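# Drive the powered tray fully out of its housing

## Task

Make the motorized tray slide out of its box until it reaches the end of its travel, using four arms mounted as follows (metres, heading in degrees counter-clockwise from +x): arm1 at x=-0.71 y=+0.40 z=+0.76 heading -99; arm2 at x=-0.26 y=-0.35 z=+0.79 heading +85; arm3 at x=+0.26 y=+0.34 z=+0.74 heading -90; arm4 at x=+0.75 y=-0.34 z=+0.78 heading +81. It only counts if the tray stays fully extended without a robot holding it there at the end.

## Robot and tools

Robots: four identical i2rt Big YAM arms named arm1, arm2, arm3 and arm4. Each has six revolute joints, a two-finger gripper and a wrist camera. With joints 1 and 6 at zero and the hand level and pointing ahead, the wrist camera rides on top of the hand looking toward the fingertips. Maximum reach is roughly 1.0 m from the joint-1 axis. Joints move at different speeds, so the hand can sweep a wide, curved path between postures. Two fixed room cameras, cam_high and cam_low, also watch the scene.

Frame: one shared scene frame, origin on the floor, +z up. Foot positions and headings are given in the task (headings in degrees counter-clockwise from +x; at joint1_rad 0 an arm extends along its heading). The hand point is midway between the fingertips; the hand's z axis runs along the fingers and its y axis is the opening direction. A camera calibration (OpenCV conventions: K, distortion D, T_world_to_cam, pos_world) is supplied per camera; fixed cameras may be off by a couple of degrees and several millimetres, and wrist-camera poses are derived from reported joint angles, so they inherit joint errors.

Tool execute_actions: arguments "actions" (a list with exactly one action, or empty) and optional "cameras" (list of names from arm1_cam_wrist, arm2_cam_wrist, arm3_cam_wrist, arm4_cam_wrist, cam_high, cam_low, all; omitted/null/["all"] gives every camera, [] gives none). The single action is an object keyed by arm name; each arm holds a "joints" object. Joint values are absolute targets, not offsets, in joint space: joint1_rad, joint2_rad, joint3_rad, joint4_rad, joint5_rad, joint6_rad in radians and gripper_m in metres. Ranges and done-tolerances: joint1_rad -2.879 to 2.879 (±0.045), rotates the arm about its base, positive counter-clockwise seen from above; joint2_rad 0 to 3.141 (±0.14), shoulder, 0 = upper arm roughly level pointing back, increasing lifts it up then forward; joint3_rad 0 to 3.019 (±0.09), elbow, 0 = folded, increasing opens; joint4_rad -1.692 to 1.57 (±0.055), hand pitch, positive tips fingers up; joint5_rad -1.57 to 1.57 (±0.03), sideways hand swing, positive to the arm's right; joint6_rad -2.094 to 2.094 (±0.035), hand roll, positive clockwise viewed from behind; gripper_m 0 to 0.093 (±0.003), fingertip separation, with roughly 50 to 62 N per pad at most. Any subset of arms and joints may be listed; all listed motions start at once. Omitted joints or arms may still be driving toward an earlier target. An unknown key or out-of-range number rejects the whole call and nothing moves. An empty actions list just returns state and pictures.

Results: per-robot state including joint_positions, joint_status and on_its_own, plus one image per requested camera, ordered as the "pictures" line lists them. joint_status words: "off_target" (stopped short and may still push), "contact_stop" or "time_out" (target dropped, joint holds where it stopped; a timed-out joint may keep a nearby target at most 0.375, 0.375, 0.113, 0.225, 0.075, 0.3 rad away for joints 1 to 6 and keep pushing, shown in on_its_own), "not_followed" (a built-in self/inter-arm clearance check withheld the arm's joint targets, reported as "joint command not followed" with a cause; the gripper part still runs, and withheld targets may be retried on later actions until replaced or unblocked), "limit_stop_at_motor_heat" (arm halted by overheating; resend the target). In on_its_own, "held at" is the held target, not the actual angle. To relieve a pushing joint, command its reported position. Very small target changes may not move a joint. If a stop is reported, later motion calls in the same reply are skipped.

Tool wait: "seconds" from 0 to 10; commands nothing, returns the same state and pictures as an empty action.

Tool zoom_image: "camera" (one camera name) and "region" [x0, y0, x1, y1] in pixels of that camera's latest full image, top-left origin, at most 504 by 504. Wrist images are 616x616, room images 504x504.

Tool finished_scene: "scene" (integer, the current scene number). Irreversible; it reports success and gives the next task. Only call it once the tray is fully out and stays so on its own.

Cautions: arms never stop merely on contact and can shove hard; hard pressing between two robots ends the run in failure, and a hard collision may too. Nothing in the state reports arm-to-arm contact, and the clearance check ignores fingers, gripper housings and wrist cameras and can react late. Arms do not coordinate. Avoid drops, slips, slams and strong pushes. Sustained load heats motors: a MOTOR HOT warning appears at 85 °C, and at 100 °C an OVER-TEMPERATURE FAULT makes that arm go limp and fall. While you deliberate the robots keep holding the last command, so don't leave arms straining.

Each tool is called after "Call:" by a JSON object that holds its "fn" and its "kwargs".

## Session

Call:
{"fn": "execute_actions", "kwargs": {"actions": []}}

Scene clock: 0.00 s.
Motor temperatures (°C, as the motors report them): arm1=[17 18 18 17 18 18] | arm2=[18 19 17 18 17 20] | arm3=[18 20 19 17 19 20] | arm4=[19 20 17 18 20 16]
arm1.joint_positions: joint1_rad=+0.124 joint2_rad=+0.618 joint3_rad=+1.430 joint4_rad=-1.263 joint5_rad=+0.119 joint6_rad=+0.393 gripper_m=+0.095
arm1.joint_status: not commanded
arm1.hand: x=-0.7469 y=+0.1707 z=+1.3438 quat_wxyz=(-0.414, -0.726, -0.427, +0.345) (m; scene frame)
arm2.joint_positions: joint1_rad=-0.225 joint2_rad=+0.316 joint3_rad=+1.501 joint4_rad=-1.217 joint5_rad=+0.123 joint6_rad=-0.536 gripper_m=+0.094
arm2.joint_status: not commanded
arm2.hand: x=-0.2143 y=-0.2971 z=+1.4507 quat_wxyz=(-0.668, +0.527, -0.483, -0.208) (m; scene frame)
arm3.joint_positions: joint1_rad=+0.638 joint2_rad=+0.313 joint3_rad=+1.462 joint4_rad=-1.248 joint5_rad=+0.226 joint6_rad=+0.527 gripper_m=+0.094
arm3.joint_status: not commanded
arm3.hand: x=+0.2713 y=+0.2521 z=+1.3720 quat_wxyz=(-0.637, -0.547, -0.499, +0.216) (m; scene frame)
arm4.joint_positions: joint1_rad=-0.568 joint2_rad=+0.631 joint3_rad=+1.646 joint4_rad=-1.286 joint5_rad=+0.302 joint6_rad=-0.672 gripper_m=+0.095
arm4.joint_status: not commanded
arm4.hand: x=+0.9015 y=-0.2400 z=+1.4530 quat_wxyz=(-0.611, +0.473, -0.631, +0.071) (m; scene frame)
pictures: arm1_cam_wrist, arm2_cam_wrist, arm3_cam_wrist, arm4_cam_wrist, cam_high, cam_low
Images, in order (width x height): arm1_cam_wrist 616x616, arm2_cam_wrist 616x616, arm3_cam_wrist 616x616, arm4_cam_wrist 616x616, cam_high 504x504, cam_low 504x504.

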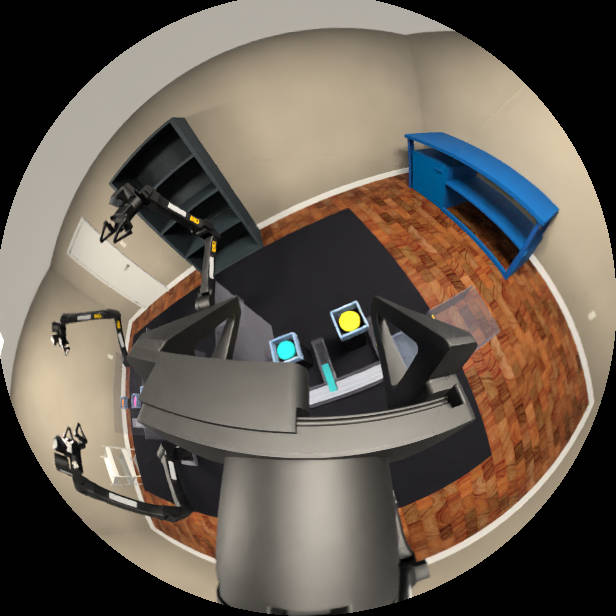

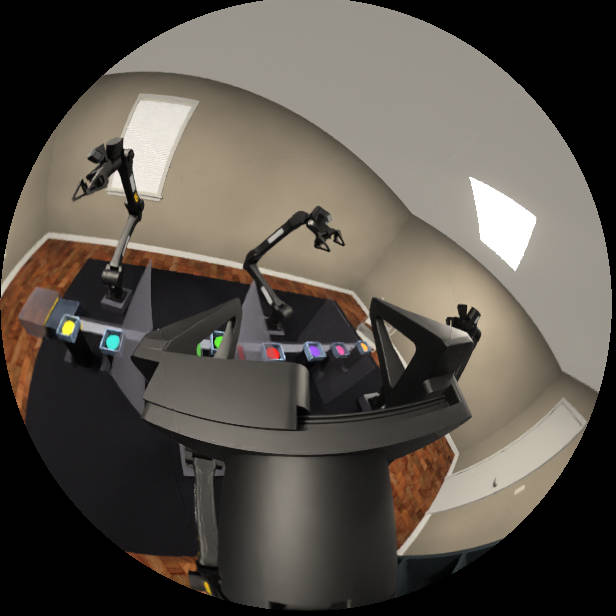

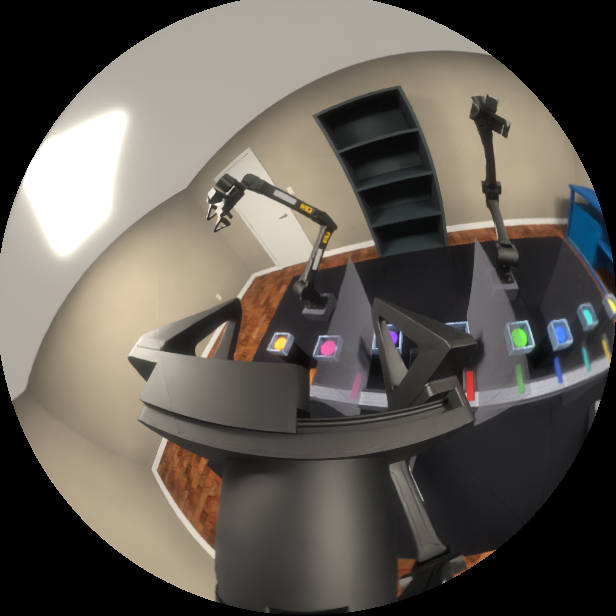

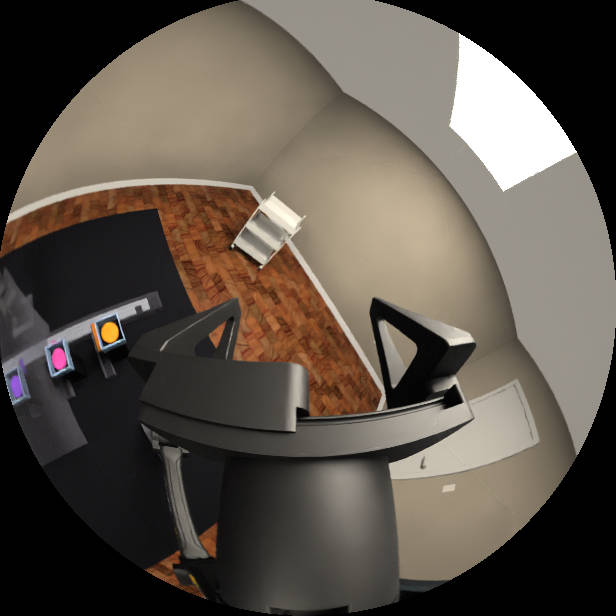

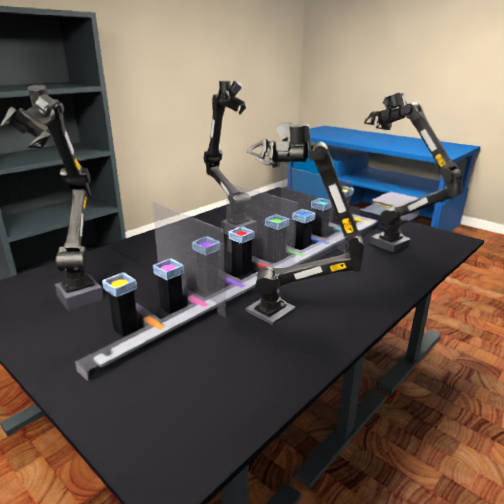

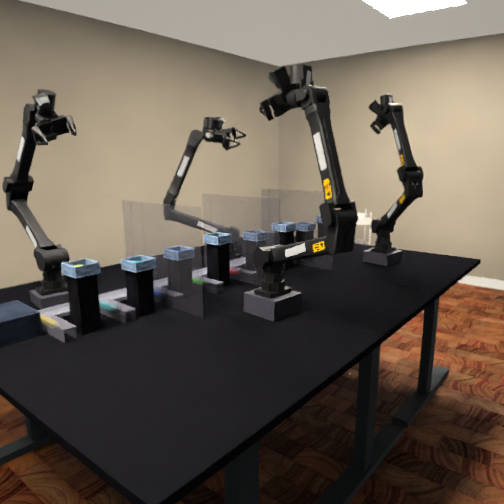

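Call:
{"fn": "zoom_image", "kwargs": {"camera": "cam_high", "region": [60, 160, 440, 390]}}

Call:
{"fn": "zoom_image", "kwargs": {"camera": "cam_low", "region": [0, 190, 340, 350]}}

Call:
{"fn": "zoom_image", "kwargs": {"camera": "arm1_cam_wrist", "region": [240, 270, 520, 430]}}

Call:
{"fn": "zoom_image", "kwargs": {"camera": "arm2_cam_wrist", "region": [0, 250, 200, 400]}}

Region (60, 160, 440, 390) of cam_high's 504x504 image, scaled by 1.326, with more detail than that image has; it fills the top 305 rows of this view, and the rest is white.

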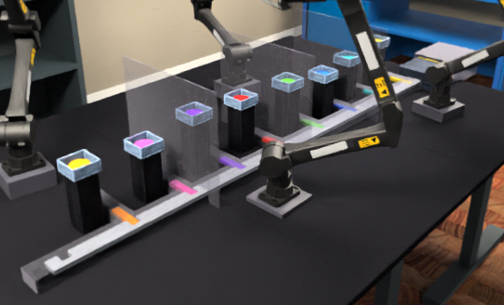

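Region (0, 190, 340, 350) of cam_low's 504x504 image, scaled by 1.482, with more detail than that image has; it fills the top 237 rows of this view, and the rest is white.

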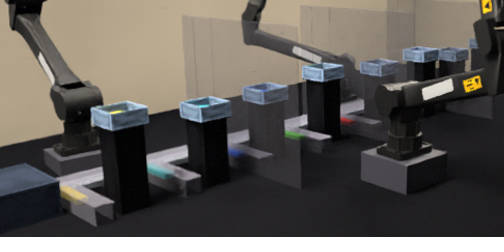

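Region (240, 270, 520, 430) of arm1_cam_wrist's 616x616 image, scaled by 1.800, with more detail than that image has; it fills the top 288 rows of this view, and the rest is white.

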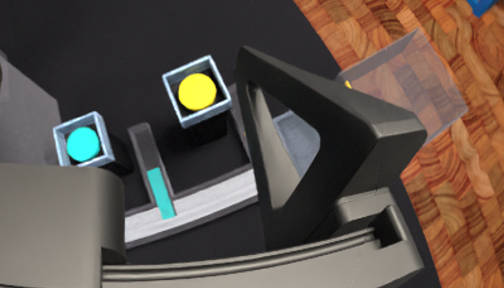

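Region (0, 250, 200, 400) of arm2_cam_wrist's 616x616 image, scaled by 2.520, with more detail than that image has; it fills the top 378 rows of this view, and the rest is white.

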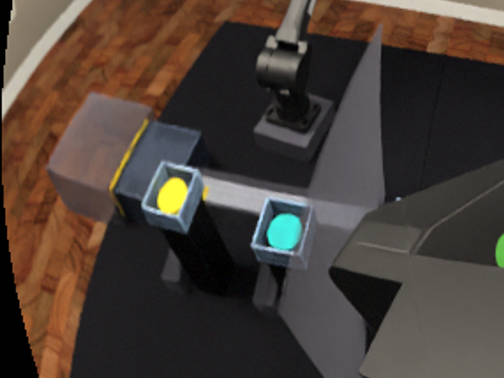

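Call:
{"fn": "execute_actions", "kwargs": {"actions": [{"arm1":{"joints":{"joint1_rad":-0.1,"joint2_rad":1.5,"joint3_rad":1.53,"joint4_rad":-1.6,"joint5_rad":0,"joint6_rad":0,"gripper_m":0}},"arm2":{"joints":{"joint1_rad":-0.15,"joint2_rad":1.5,"joint3_rad":1.45,"joint4_rad":-1.52,"joint5_rad":0,"joint6_rad":0,"gripper_m":0}},"arm3":{"joints":{"joint1_rad":0.12,"joint2_rad":1.4,"joint3_rad":1.5,"joint4_rad":-1.67,"joint5_rad":0,"joint6_rad":0,"gripper_m":0}},"arm4":{"joints":{"joint1_rad":0.157,"joint2_rad":1.42,"joint3_rad":1.4,"joint4_rad":-1.55,"joint5_rad":0,"joint6_rad":0,"gripper_m":0}}}]}}

Scene clock: 84.90 s.
Motor temperatures (°C, as the motors report them): arm1=[17 18 24 18 18 18] | arm2=[18 20 20 18 17 20] | arm3=[18 21 24 17 19 20] | arm4=[19 21 21 19 20 16]
arm1.joint_positions: joint1_rad=-0.097 joint2_rad=+1.504 joint3_rad=+1.518 joint4_rad=-1.590 joint5_rad=+0.003 joint6_rad=+0.015 gripper_m=+0.001
arm1.joint_status: all done
arm1.hand: x=-0.8297 y=-0.0296 z=+1.0432 quat_wxyz=(-0.006, -0.796, -0.605, +0.002) (m; scene frame)
arm2.joint_positions: joint1_rad=-0.152 joint2_rad=+1.501 joint3_rad=+1.444 joint4_rad=-1.507 joint5_rad=+0.003 joint6_rad=-0.014 gripper_m=+0.000
arm2.joint_status: all done
arm2.hand: x=-0.1514 y=+0.0807 z=+1.0427 quat_wxyz=(-0.005, +0.621, -0.784, -0.010) (m; scene frame)
arm3.joint_positions: joint1_rad=+0.122 joint2_rad=+1.404 joint3_rad=+1.488 joint4_rad=-1.659 joint5_rad=+0.003 joint6_rad=+0.009 gripper_m=+0.000
arm3.joint_status: all done
arm3.hand: x=+0.3046 y=-0.0637 z=+1.0371 quat_wxyz=(+0.003, -0.665, -0.747, +0.000) (m; scene frame)
arm4.joint_positions: joint1_rad=+0.164 joint2_rad=+1.428 joint3_rad=+1.390 joint4_rad=-1.540 joint5_rad=+0.001 joint6_rad=-0.010 gripper_m=+0.001
arm4.joint_status: all done
arm4.hand: x=+0.7433 y=+0.0709 z=+1.0370 quat_wxyz=(-0.003, +0.712, -0.703, +0.007) (m; scene frame)
pictures: arm1_cam_wrist, arm2_cam_wrist, arm3_cam_wrist, arm4_cam_wrist, cam_high, cam_low
camera_calibration (this result's frames):
arm1_cam_wrist: T_world_to_cam=[[-0.965136, 0.261746, -0.00140075, -0.792799], [0.211084, 0.781471, 0.587151, -0.407189], [0.154779, 0.566385, -0.809476, 1.10842], [0, 0, 0, 1]] pos_world=[-0.850768, -0.102073, 1.13521]
arm2_cam_wrist: T_world_to_cam=[[0.975773, -0.218746, -0.00422268, 0.171693], [-0.177055, -0.800844, 0.572102, -0.553457], [-0.128527, -0.557494, -0.820171, 1.00213], [0, 0, 0, 1]] pos_world=[-0.136724, 0.153008, 1.13928]
arm3_cam_wrist: T_world_to_cam=[[-0.993541, -0.112527, 0.014597, 0.277634], [-0.0821769, 0.802271, 0.591277, -0.533992], [-0.0782452, 0.586258, -0.806337, 1.02312], [0, 0, 0, 1]] pos_world=[0.312013, -0.140167, 1.13667]
arm4_cam_wrist: T_world_to_cam=[[0.999696, 0.00132149, 0.0246166, -0.771367], [-0.0134572, -0.807402, 0.589849, -0.537931], [0.020655, -0.590001, -0.807138, 0.985921], [0, 0, 0, 1]] pos_world=[0.743529, 0.148387, 1.13206]
Images, in order (width x height): arm1_cam_wrist 616x616, arm2_cam_wrist 616x616, arm3_cam_wrist 616x616, arm4_cam_wrist 616x616, cam_high 504x504, cam_low 504x504.

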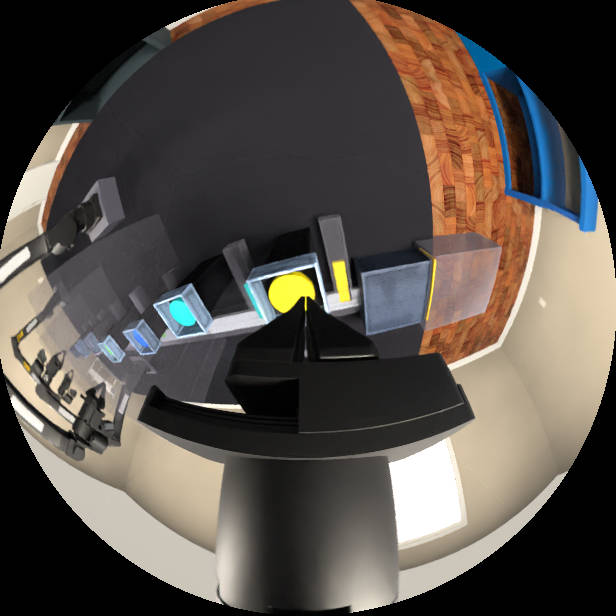

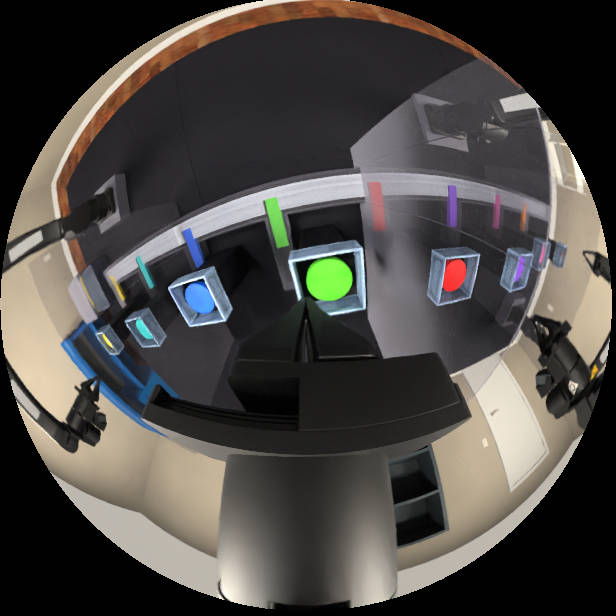

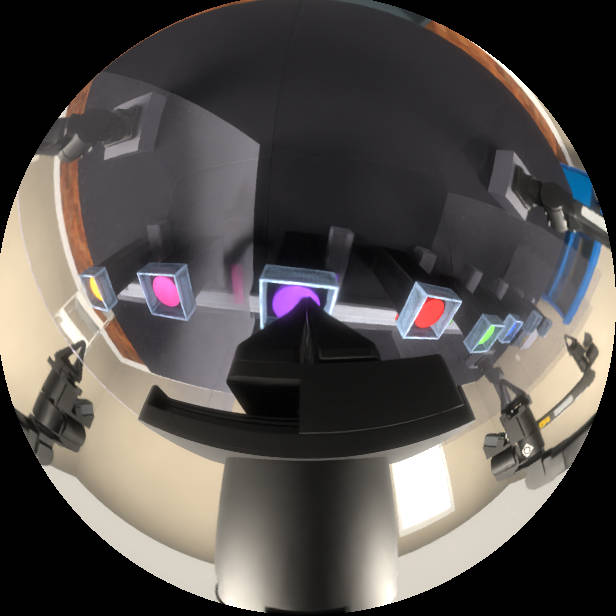

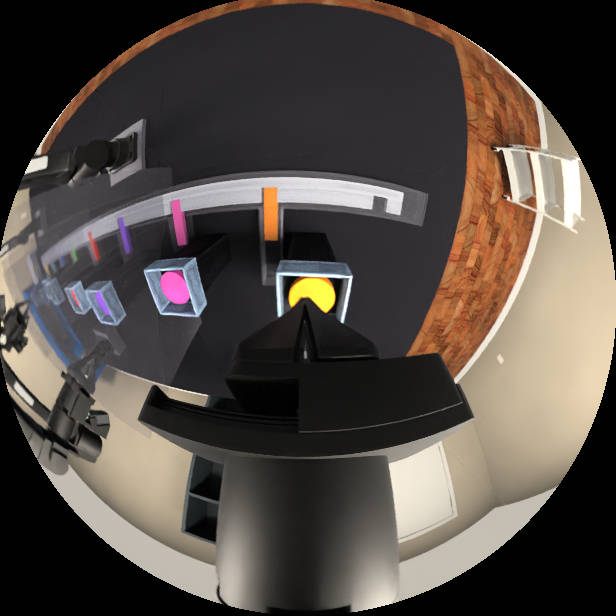

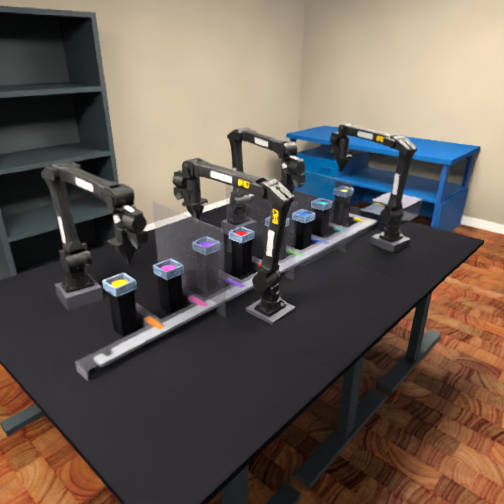

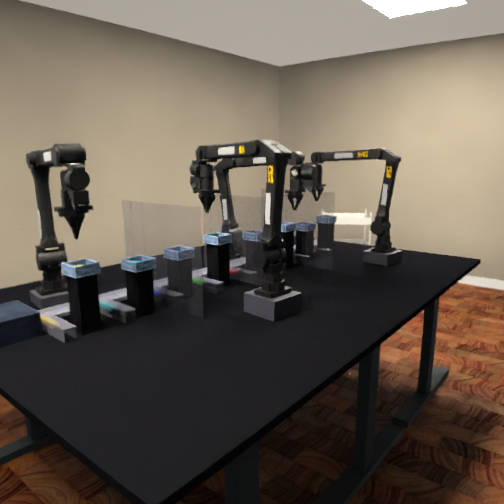

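Call:
{"fn": "execute_actions", "kwargs": {"actions": [{"arm1":{"joints":{"joint1_rad":-0.07,"joint2_rad":1.355,"joint3_rad":1.23,"joint4_rad":-1.44}},"arm2":{"joints":{"joint1_rad":-0.224,"joint2_rad":1.415,"joint3_rad":1.2,"joint4_rad":-1.35}},"arm3":{"joints":{"joint1_rad":0.152,"joint2_rad":1.235,"joint3_rad":1.26,"joint4_rad":-1.59}},"arm4":{"joints":{"joint1_rad":0.129,"joint2_rad":1.308,"joint3_rad":1.155,"joint4_rad":-1.41}}}]}}

Scene clock: 158.60 s.
Motor temperatures (°C, as the motors report them): arm1=[17 20 27 17 18 18] | arm2=[18 21 25 18 17 20] | arm3=[18 22 29 17 19 20] | arm4=[19 23 25 18 20 16]
arm1.joint_positions: joint1_rad=-0.072 joint2_rad=+1.347 joint3_rad=+1.227 joint4_rad=-1.451 joint5_rad=+0.002 joint6_rad=+0.015 gripper_m=+0.001
arm1.joint_status: all done
arm1.hand: x=-0.8042 y=+0.0272 z=+0.9930 quat_wxyz=(-0.007, -0.788, -0.615, +0.003) (m; scene frame)
arm2.joint_positions: joint1_rad=-0.230 joint2_rad=+1.407 joint3_rad=+1.201 joint4_rad=-1.364 joint5_rad=+0.001 joint6_rad=-0.013 gripper_m=+0.000
arm2.joint_status: all done
arm2.hand: x=-0.1332 y=+0.0288 z=+0.9873 quat_wxyz=(-0.002, +0.590, -0.807, -0.008) (m; scene frame)
arm3.joint_positions: joint1_rad=+0.149 joint2_rad=+1.225 joint3_rad=+1.259 joint4_rad=-1.602 joint5_rad=+0.003 joint6_rad=+0.008 gripper_m=+0.000
arm3.joint_status: all done
arm3.hand: x=+0.3055 y=+0.0027 z=+1.0126 quat_wxyz=(+0.000, -0.655, -0.756, +0.002) (m; scene frame)
arm4.joint_positions: joint1_rad=+0.135 joint2_rad=+1.300 joint3_rad=+1.158 joint4_rad=-1.421 joint5_rad=+0.001 joint6_rad=-0.009 gripper_m=+0.001
arm4.joint_status: all done
arm4.hand: x=+0.7545 y=+0.0217 z=+0.9959 quat_wxyz=(-0.008, +0.701, -0.713, +0.002) (m; scene frame)
pictures: arm1_cam_wrist, arm2_cam_wrist, arm3_cam_wrist, arm4_cam_wrist, cam_high, cam_low
camera_calibration (this result's frames):
arm1_cam_wrist: T_world_to_cam=[[-0.971504, 0.237017, -0.00182685, -0.787174], [0.191334, 0.788756, 0.584171, -0.440592], [0.139899, 0.567175, -0.811629, 1.02187], [0, 0, 0, 1]] pos_world=[-0.823402, -0.0454859, 1.08532]
arm2_cam_wrist: T_world_to_cam=[[0.955598, -0.294593, -0.00690809, 0.144437], [-0.236426, -0.780487, 0.578743, -0.575046], [-0.175885, -0.551412, -0.815481, 0.918975], [0, 0, 0, 1]] pos_world=[-0.112345, 0.100469, 1.08321]
arm3_cam_wrist: T_world_to_cam=[[-0.990145, -0.139293, 0.0145223, 0.285457], [-0.10448, 0.803746, 0.585727, -0.560335], [-0.0932599, 0.578437, -0.810379, 0.973241], [0, 0, 0, 1]] pos_world=[0.314864, -0.0728288, 1.11275]
arm4_cam_wrist: T_world_to_cam=[[0.999301, -0.0282133, 0.024517, -0.780517], [-0.0371964, -0.815124, 0.578091, -0.523372], [0.00367452, -0.578599, -0.815604, 0.944477], [0, 0, 0, 1]] pos_world=[0.757034, 0.09784, 1.09201]
Images, in order (width x height): arm1_cam_wrist 616x616, arm2_cam_wrist 616x616, arm3_cam_wrist 616x616, arm4_cam_wrist 616x616, cam_high 504x504, cam_low 504x504.

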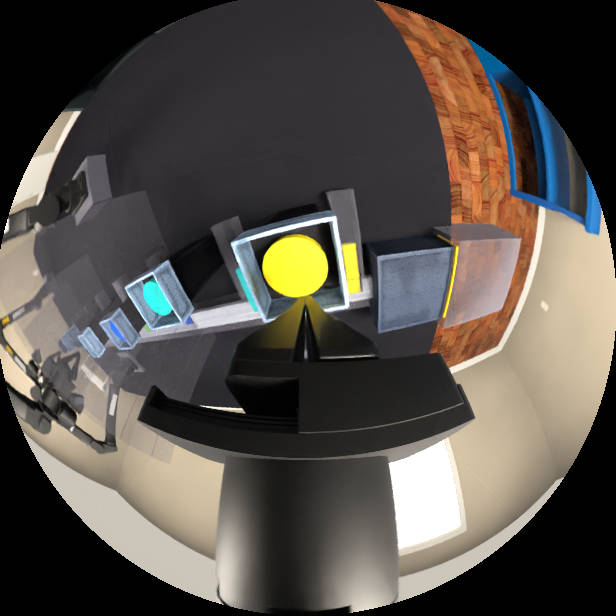

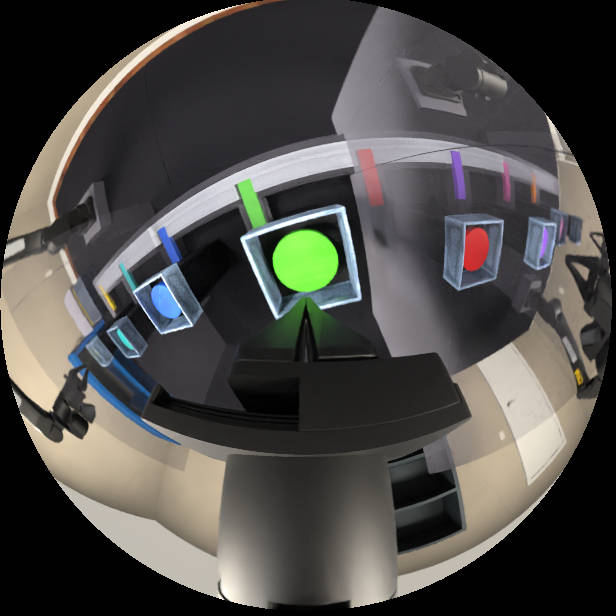

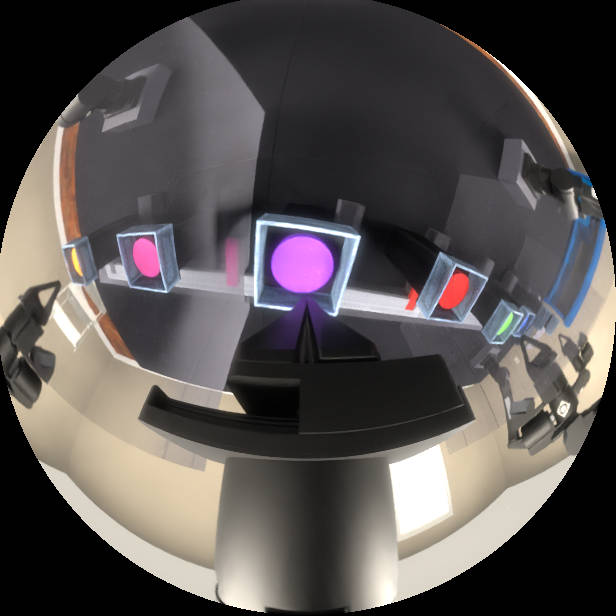

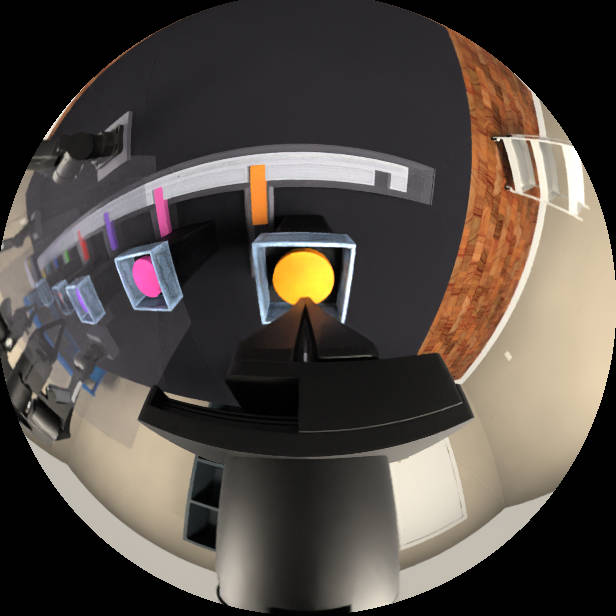

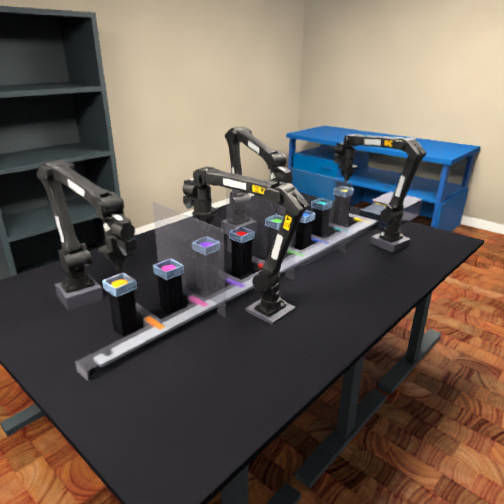

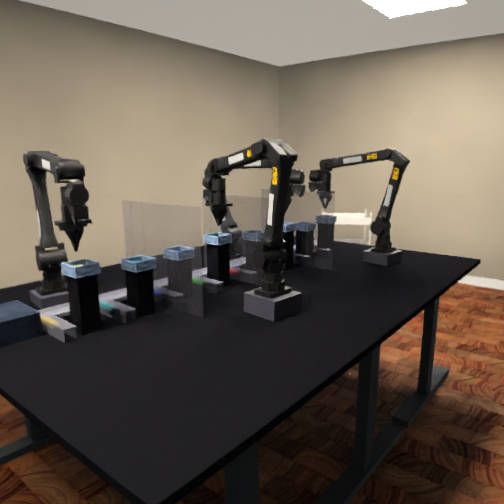

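Call:
{"fn": "execute_actions", "kwargs": {"actions": [{"arm1":{"joints":{"joint1_rad":-0.05,"joint2_rad":1.41,"joint3_rad":1.067,"joint4_rad":-1.22}},"arm2":{"joints":{"joint2_rad":1.497,"joint3_rad":1.077,"joint4_rad":-1.14}},"arm3":{"joints":{"joint2_rad":1.242,"joint3_rad":1.05,"joint4_rad":-1.37}},"arm4":{"joints":{"joint2_rad":1.335,"joint3_rad":0.966,"joint4_rad":-1.19}}}], "cameras": ["arm2_cam_wrist","arm4_cam_wrist","cam_high","cam_low"]}}

Scene clock: 183.87 s.
Motor temperatures (°C, as the motors report them): arm1=[17 20 27 17 18 18] | arm2=[18 21 25 18 17 20] | arm3=[18 21 29 17 19 20] | arm4=[19 22 25 18 20 16]
arm1.joint_positions: joint1_rad=-0.054 joint2_rad=+1.375 joint3_rad=+1.090 joint4_rad=-1.257 joint5_rad=+0.001 joint6_rad=+0.014 gripper_m=+0.001
arm1.joint_status: all done
arm1.hand: x=-0.7984 y=+0.0195 z=+0.9322 quat_wxyz=(-0.017, -0.783, -0.622, +0.014) (m; scene frame)
arm2.joint_positions: joint1_rad=-0.230 joint2_rad=+1.464 joint3_rad=+1.095 joint4_rad=-1.176 joint5_rad=+0.001 joint6_rad=-0.013 gripper_m=+0.000
arm2.joint_status: all done
arm2.hand: x=-0.1303 y=+0.0399 z=+0.9274 quat_wxyz=(-0.012, +0.590, -0.808, -0.016) (m; scene frame)
arm3.joint_positions: joint1_rad=+0.149 joint2_rad=+1.221 joint3_rad=+1.071 joint4_rad=-1.403 joint5_rad=+0.003 joint6_rad=+0.008 gripper_m=+0.000
arm3.joint_status: all done
arm3.hand: x=+0.3052 y=+0.0046 z=+0.9421 quat_wxyz=(-0.006, -0.655, -0.755, +0.007) (m; scene frame)
arm4.joint_positions: joint1_rad=+0.135 joint2_rad=+1.308 joint3_rad=+0.988 joint4_rad=-1.222 joint5_rad=+0.001 joint6_rad=-0.009 gripper_m=+0.001
arm4.joint_status: all done
arm4.hand: x=+0.7552 y=+0.0149 z=+0.9301 quat_wxyz=(-0.016, +0.701, -0.713, -0.006) (m; scene frame)
pictures: arm2_cam_wrist, arm4_cam_wrist, cam_high, cam_low
camera_calibration (this result's frames):
arm2_cam_wrist: T_world_to_cam=[[0.955443, -0.295107, -0.0063174, 0.143962], [-0.241712, -0.794496, 0.557093, -0.511132], [-0.169421, -0.530743, -0.830426, 0.890617], [0, 0, 0, 1]] pos_world=[-0.110205, 0.109081, 1.02525]
arm4_cam_wrist: T_world_to_cam=[[0.999284, -0.0288509, 0.0244577, -0.779676], [-0.0376024, -0.827494, 0.560214, -0.47378], [0.00407594, -0.560733, -0.827987, 0.897806], [0, 0, 0, 1]] pos_world=[0.757643, 0.0888851, 1.02786]
Images, in order (width x height): arm2_cam_wrist 616x616, arm4_cam_wrist 616x616, cam_high 504x504, cam_low 504x504.

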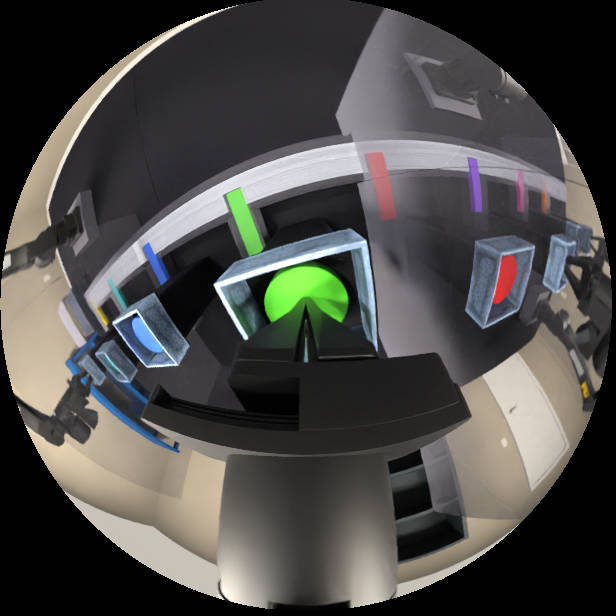

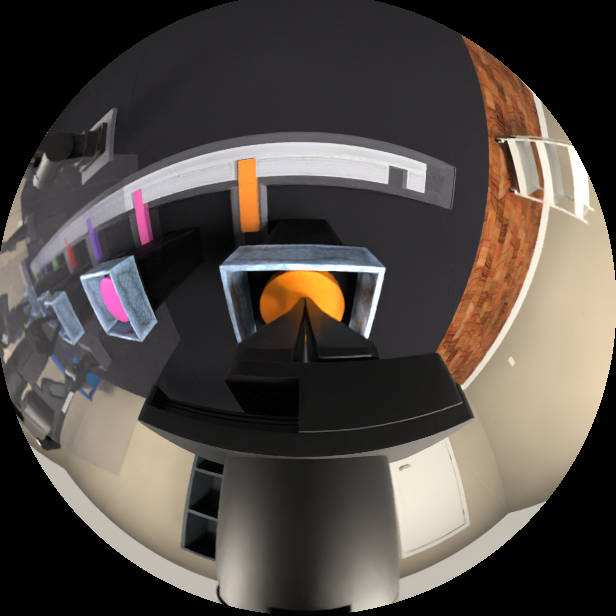

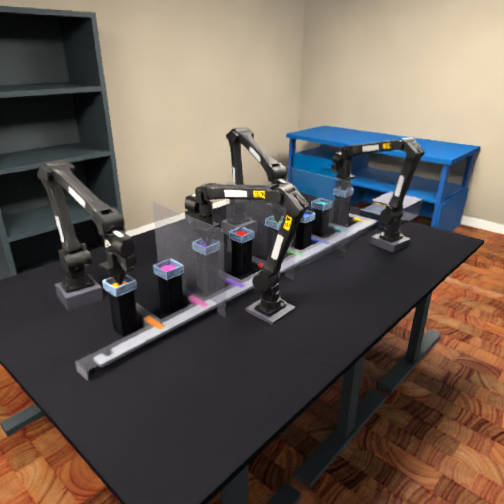

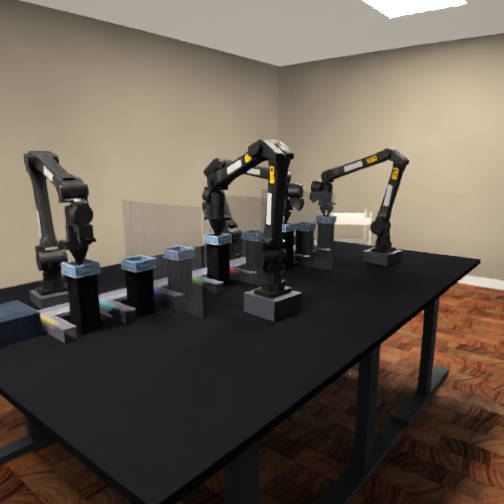

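In contact. Check whether bolts respond.

Call:
{"fn": "execute_actions", "kwargs": {"actions": [], "cameras": ["arm2_cam_wrist","arm4_cam_wrist"]}}

Scene clock: 186.17 s.
Motor temperatures (°C, as the motors report them): arm1=[17 20 27 18 18 18] | arm2=[18 21 24 18 17 20] | arm3=[18 21 29 17 19 20] | arm4=[19 22 25 18 20 16]
arm1.joint_positions: joint1_rad=-0.054 joint2_rad=+1.375 joint3_rad=+1.090 joint4_rad=-1.257 joint5_rad=+0.001 joint6_rad=+0.014 gripper_m=+0.001
arm1.joint_status: all done
arm1.hand: x=-0.7984 y=+0.0195 z=+0.9322 quat_wxyz=(-0.017, -0.783, -0.622, +0.014) (m; scene frame)
arm2.joint_positions: joint1_rad=-0.230 joint2_rad=+1.464 joint3_rad=+1.095 joint4_rad=-1.176 joint5_rad=+0.001 joint6_rad=-0.013 gripper_m=+0.000
arm2.joint_status: all done
arm2.hand: x=-0.1303 y=+0.0399 z=+0.9274 quat_wxyz=(-0.012, +0.590, -0.808, -0.016) (m; scene frame)
arm3.joint_positions: joint1_rad=+0.149 joint2_rad=+1.221 joint3_rad=+1.071 joint4_rad=-1.403 joint5_rad=+0.003 joint6_rad=+0.008 gripper_m=+0.000
arm3.joint_status: all done
arm3.hand: x=+0.3052 y=+0.0046 z=+0.9421 quat_wxyz=(-0.006, -0.655, -0.755, +0.007) (m; scene frame)
arm4.joint_positions: joint1_rad=+0.135 joint2_rad=+1.308 joint3_rad=+0.988 joint4_rad=-1.222 joint5_rad=+0.001 joint6_rad=-0.009 gripper_m=+0.001
arm4.joint_status: all done
arm4.hand: x=+0.7552 y=+0.0149 z=+0.9301 quat_wxyz=(-0.016, +0.701, -0.713, -0.006) (m; scene frame)
pictures: arm2_cam_wrist, arm4_cam_wrist
camera_calibration (this result's frames):
arm2_cam_wrist: T_world_to_cam=[[0.955443, -0.295107, -0.0063174, 0.143962], [-0.241712, -0.794496, 0.557093, -0.511132], [-0.169421, -0.530743, -0.830426, 0.890617], [0, 0, 0, 1]] pos_world=[-0.110205, 0.109081, 1.02525]
arm4_cam_wrist: T_world_to_cam=[[0.999284, -0.0288509, 0.0244577, -0.779676], [-0.0376024, -0.827494, 0.560214, -0.47378], [0.00407594, -0.560733, -0.827987, 0.897806], [0, 0, 0, 1]] pos_world=[0.757643, 0.0888851, 1.02786]
Images, in order (width x height): arm2_cam_wrist 616x616, arm4_cam_wrist 616x616.

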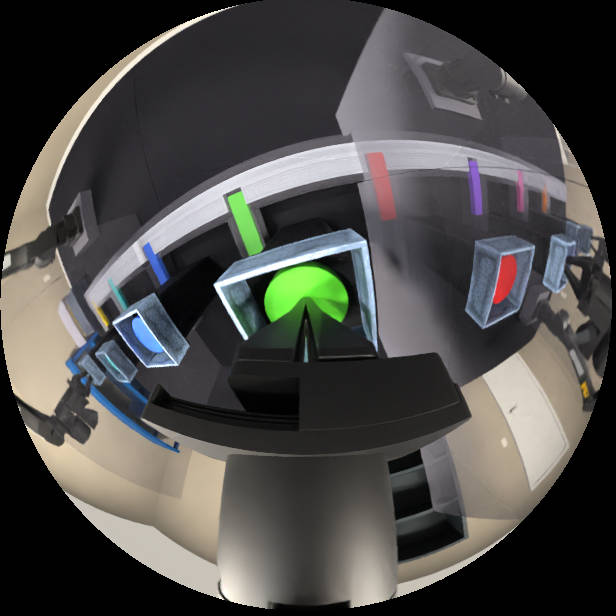

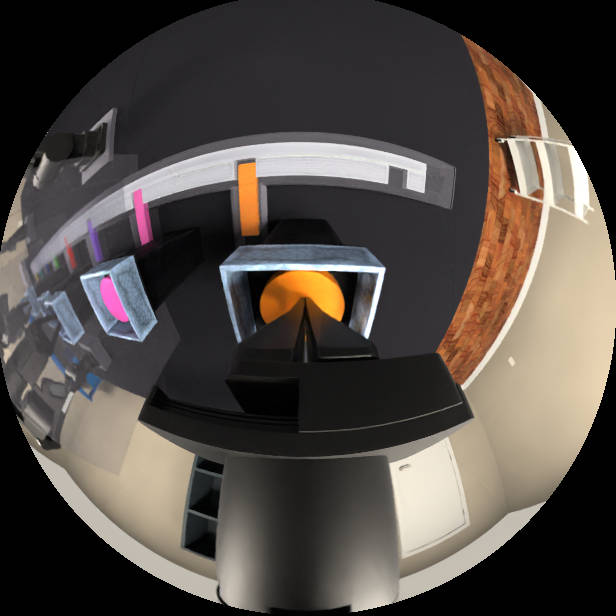

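Call:
{"fn": "execute_actions", "kwargs": {"actions": [], "cameras": ["arm1_cam_wrist","arm2_cam_wrist","arm4_cam_wrist","cam_high"]}}

Scene clock: 208.30 s.
Motor temperatures (°C, as the motors report them): arm1=[17 19 25 18 18 18] | arm2=[18 21 24 18 17 20] | arm3=[18 21 27 17 19 20] | arm4=[19 22 24 19 20 16]
arm1.joint_positions: joint1_rad=-0.054 joint2_rad=+1.375 joint3_rad=+1.090 joint4_rad=-1.257 joint5_rad=+0.001 joint6_rad=+0.014 gripper_m=+0.001
arm1.joint_status: all done
arm1.hand: x=-0.7984 y=+0.0195 z=+0.9322 quat_wxyz=(-0.017, -0.783, -0.622, +0.014) (m; scene frame)
arm2.joint_positions: joint1_rad=-0.230 joint2_rad=+1.464 joint3_rad=+1.095 joint4_rad=-1.176 joint5_rad=+0.001 joint6_rad=-0.013 gripper_m=+0.000
arm2.joint_status: all done
arm2.hand: x=-0.1303 y=+0.0399 z=+0.9274 quat_wxyz=(-0.012, +0.590, -0.808, -0.016) (m; scene frame)
arm3.joint_positions: joint1_rad=+0.149 joint2_rad=+1.221 joint3_rad=+1.071 joint4_rad=-1.403 joint5_rad=+0.003 joint6_rad=+0.008 gripper_m=+0.000
arm3.joint_status: all done
arm3.hand: x=+0.3052 y=+0.0046 z=+0.9421 quat_wxyz=(-0.006, -0.655, -0.755, +0.007) (m; scene frame)
arm4.joint_positions: joint1_rad=+0.135 joint2_rad=+1.308 joint3_rad=+0.988 joint4_rad=-1.222 joint5_rad=+0.001 joint6_rad=-0.009 gripper_m=+0.001
arm4.joint_status: all done
arm4.hand: x=+0.7552 y=+0.0149 z=+0.9301 quat_wxyz=(-0.016, +0.701, -0.713, -0.006) (m; scene frame)
pictures: arm1_cam_wrist, arm2_cam_wrist, arm4_cam_wrist, cam_high
camera_calibration (this result's frames):
arm1_cam_wrist: T_world_to_cam=[[-0.97555, 0.219768, -0.00219417, -0.782325], [0.180933, 0.808751, 0.559629, -0.385955], [0.124763, 0.545549, -0.82874, 0.980268], [0, 0, 0, 1]] pos_world=[-0.815666, -0.0507129, 1.02666]
arm2_cam_wrist: T_world_to_cam=[[0.955443, -0.295107, -0.0063174, 0.143962], [-0.241712, -0.794496, 0.557093, -0.511132], [-0.169421, -0.530743, -0.830426, 0.890617], [0, 0, 0, 1]] pos_world=[-0.110205, 0.109081, 1.02525]
arm4_cam_wrist: T_world_to_cam=[[0.999284, -0.0288509, 0.0244577, -0.779676], [-0.0376024, -0.827494, 0.560214, -0.47378], [0.00407594, -0.560733, -0.827987, 0.897806], [0, 0, 0, 1]] pos_world=[0.757643, 0.0888851, 1.02786]
Images, in order (width x height): arm1_cam_wrist 616x616, arm2_cam_wrist 616x616, arm4_cam_wrist 616x616, cam_high 504x504.

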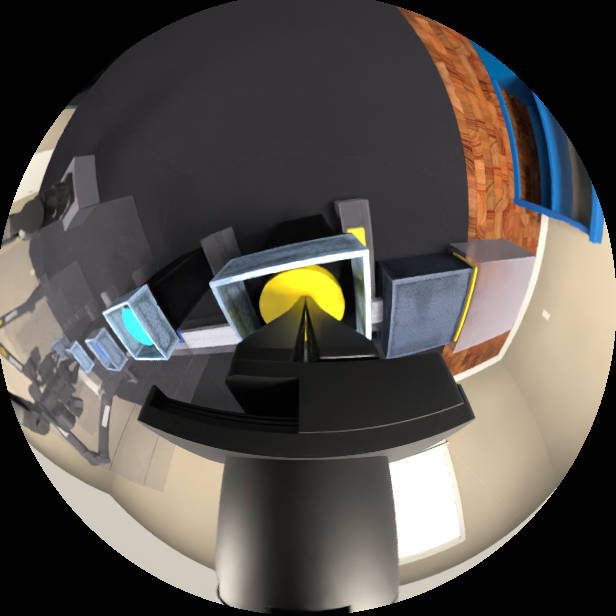

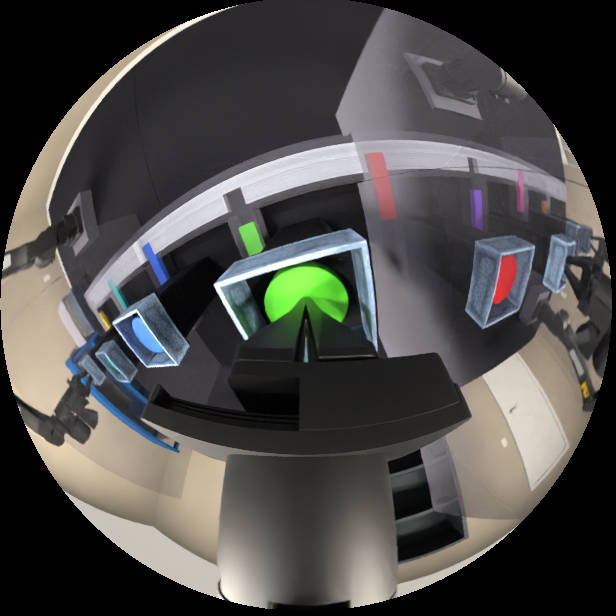

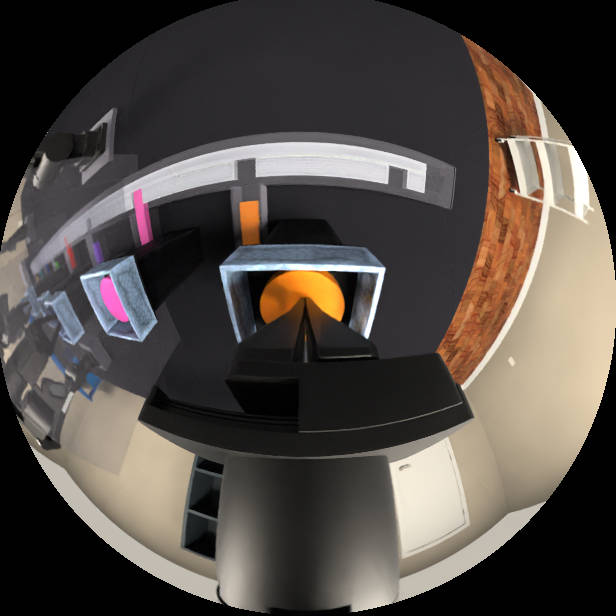

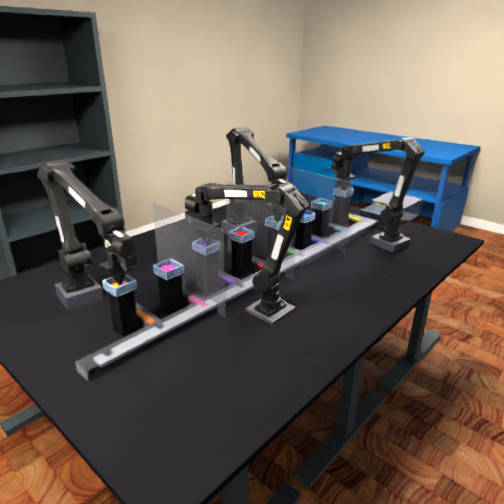

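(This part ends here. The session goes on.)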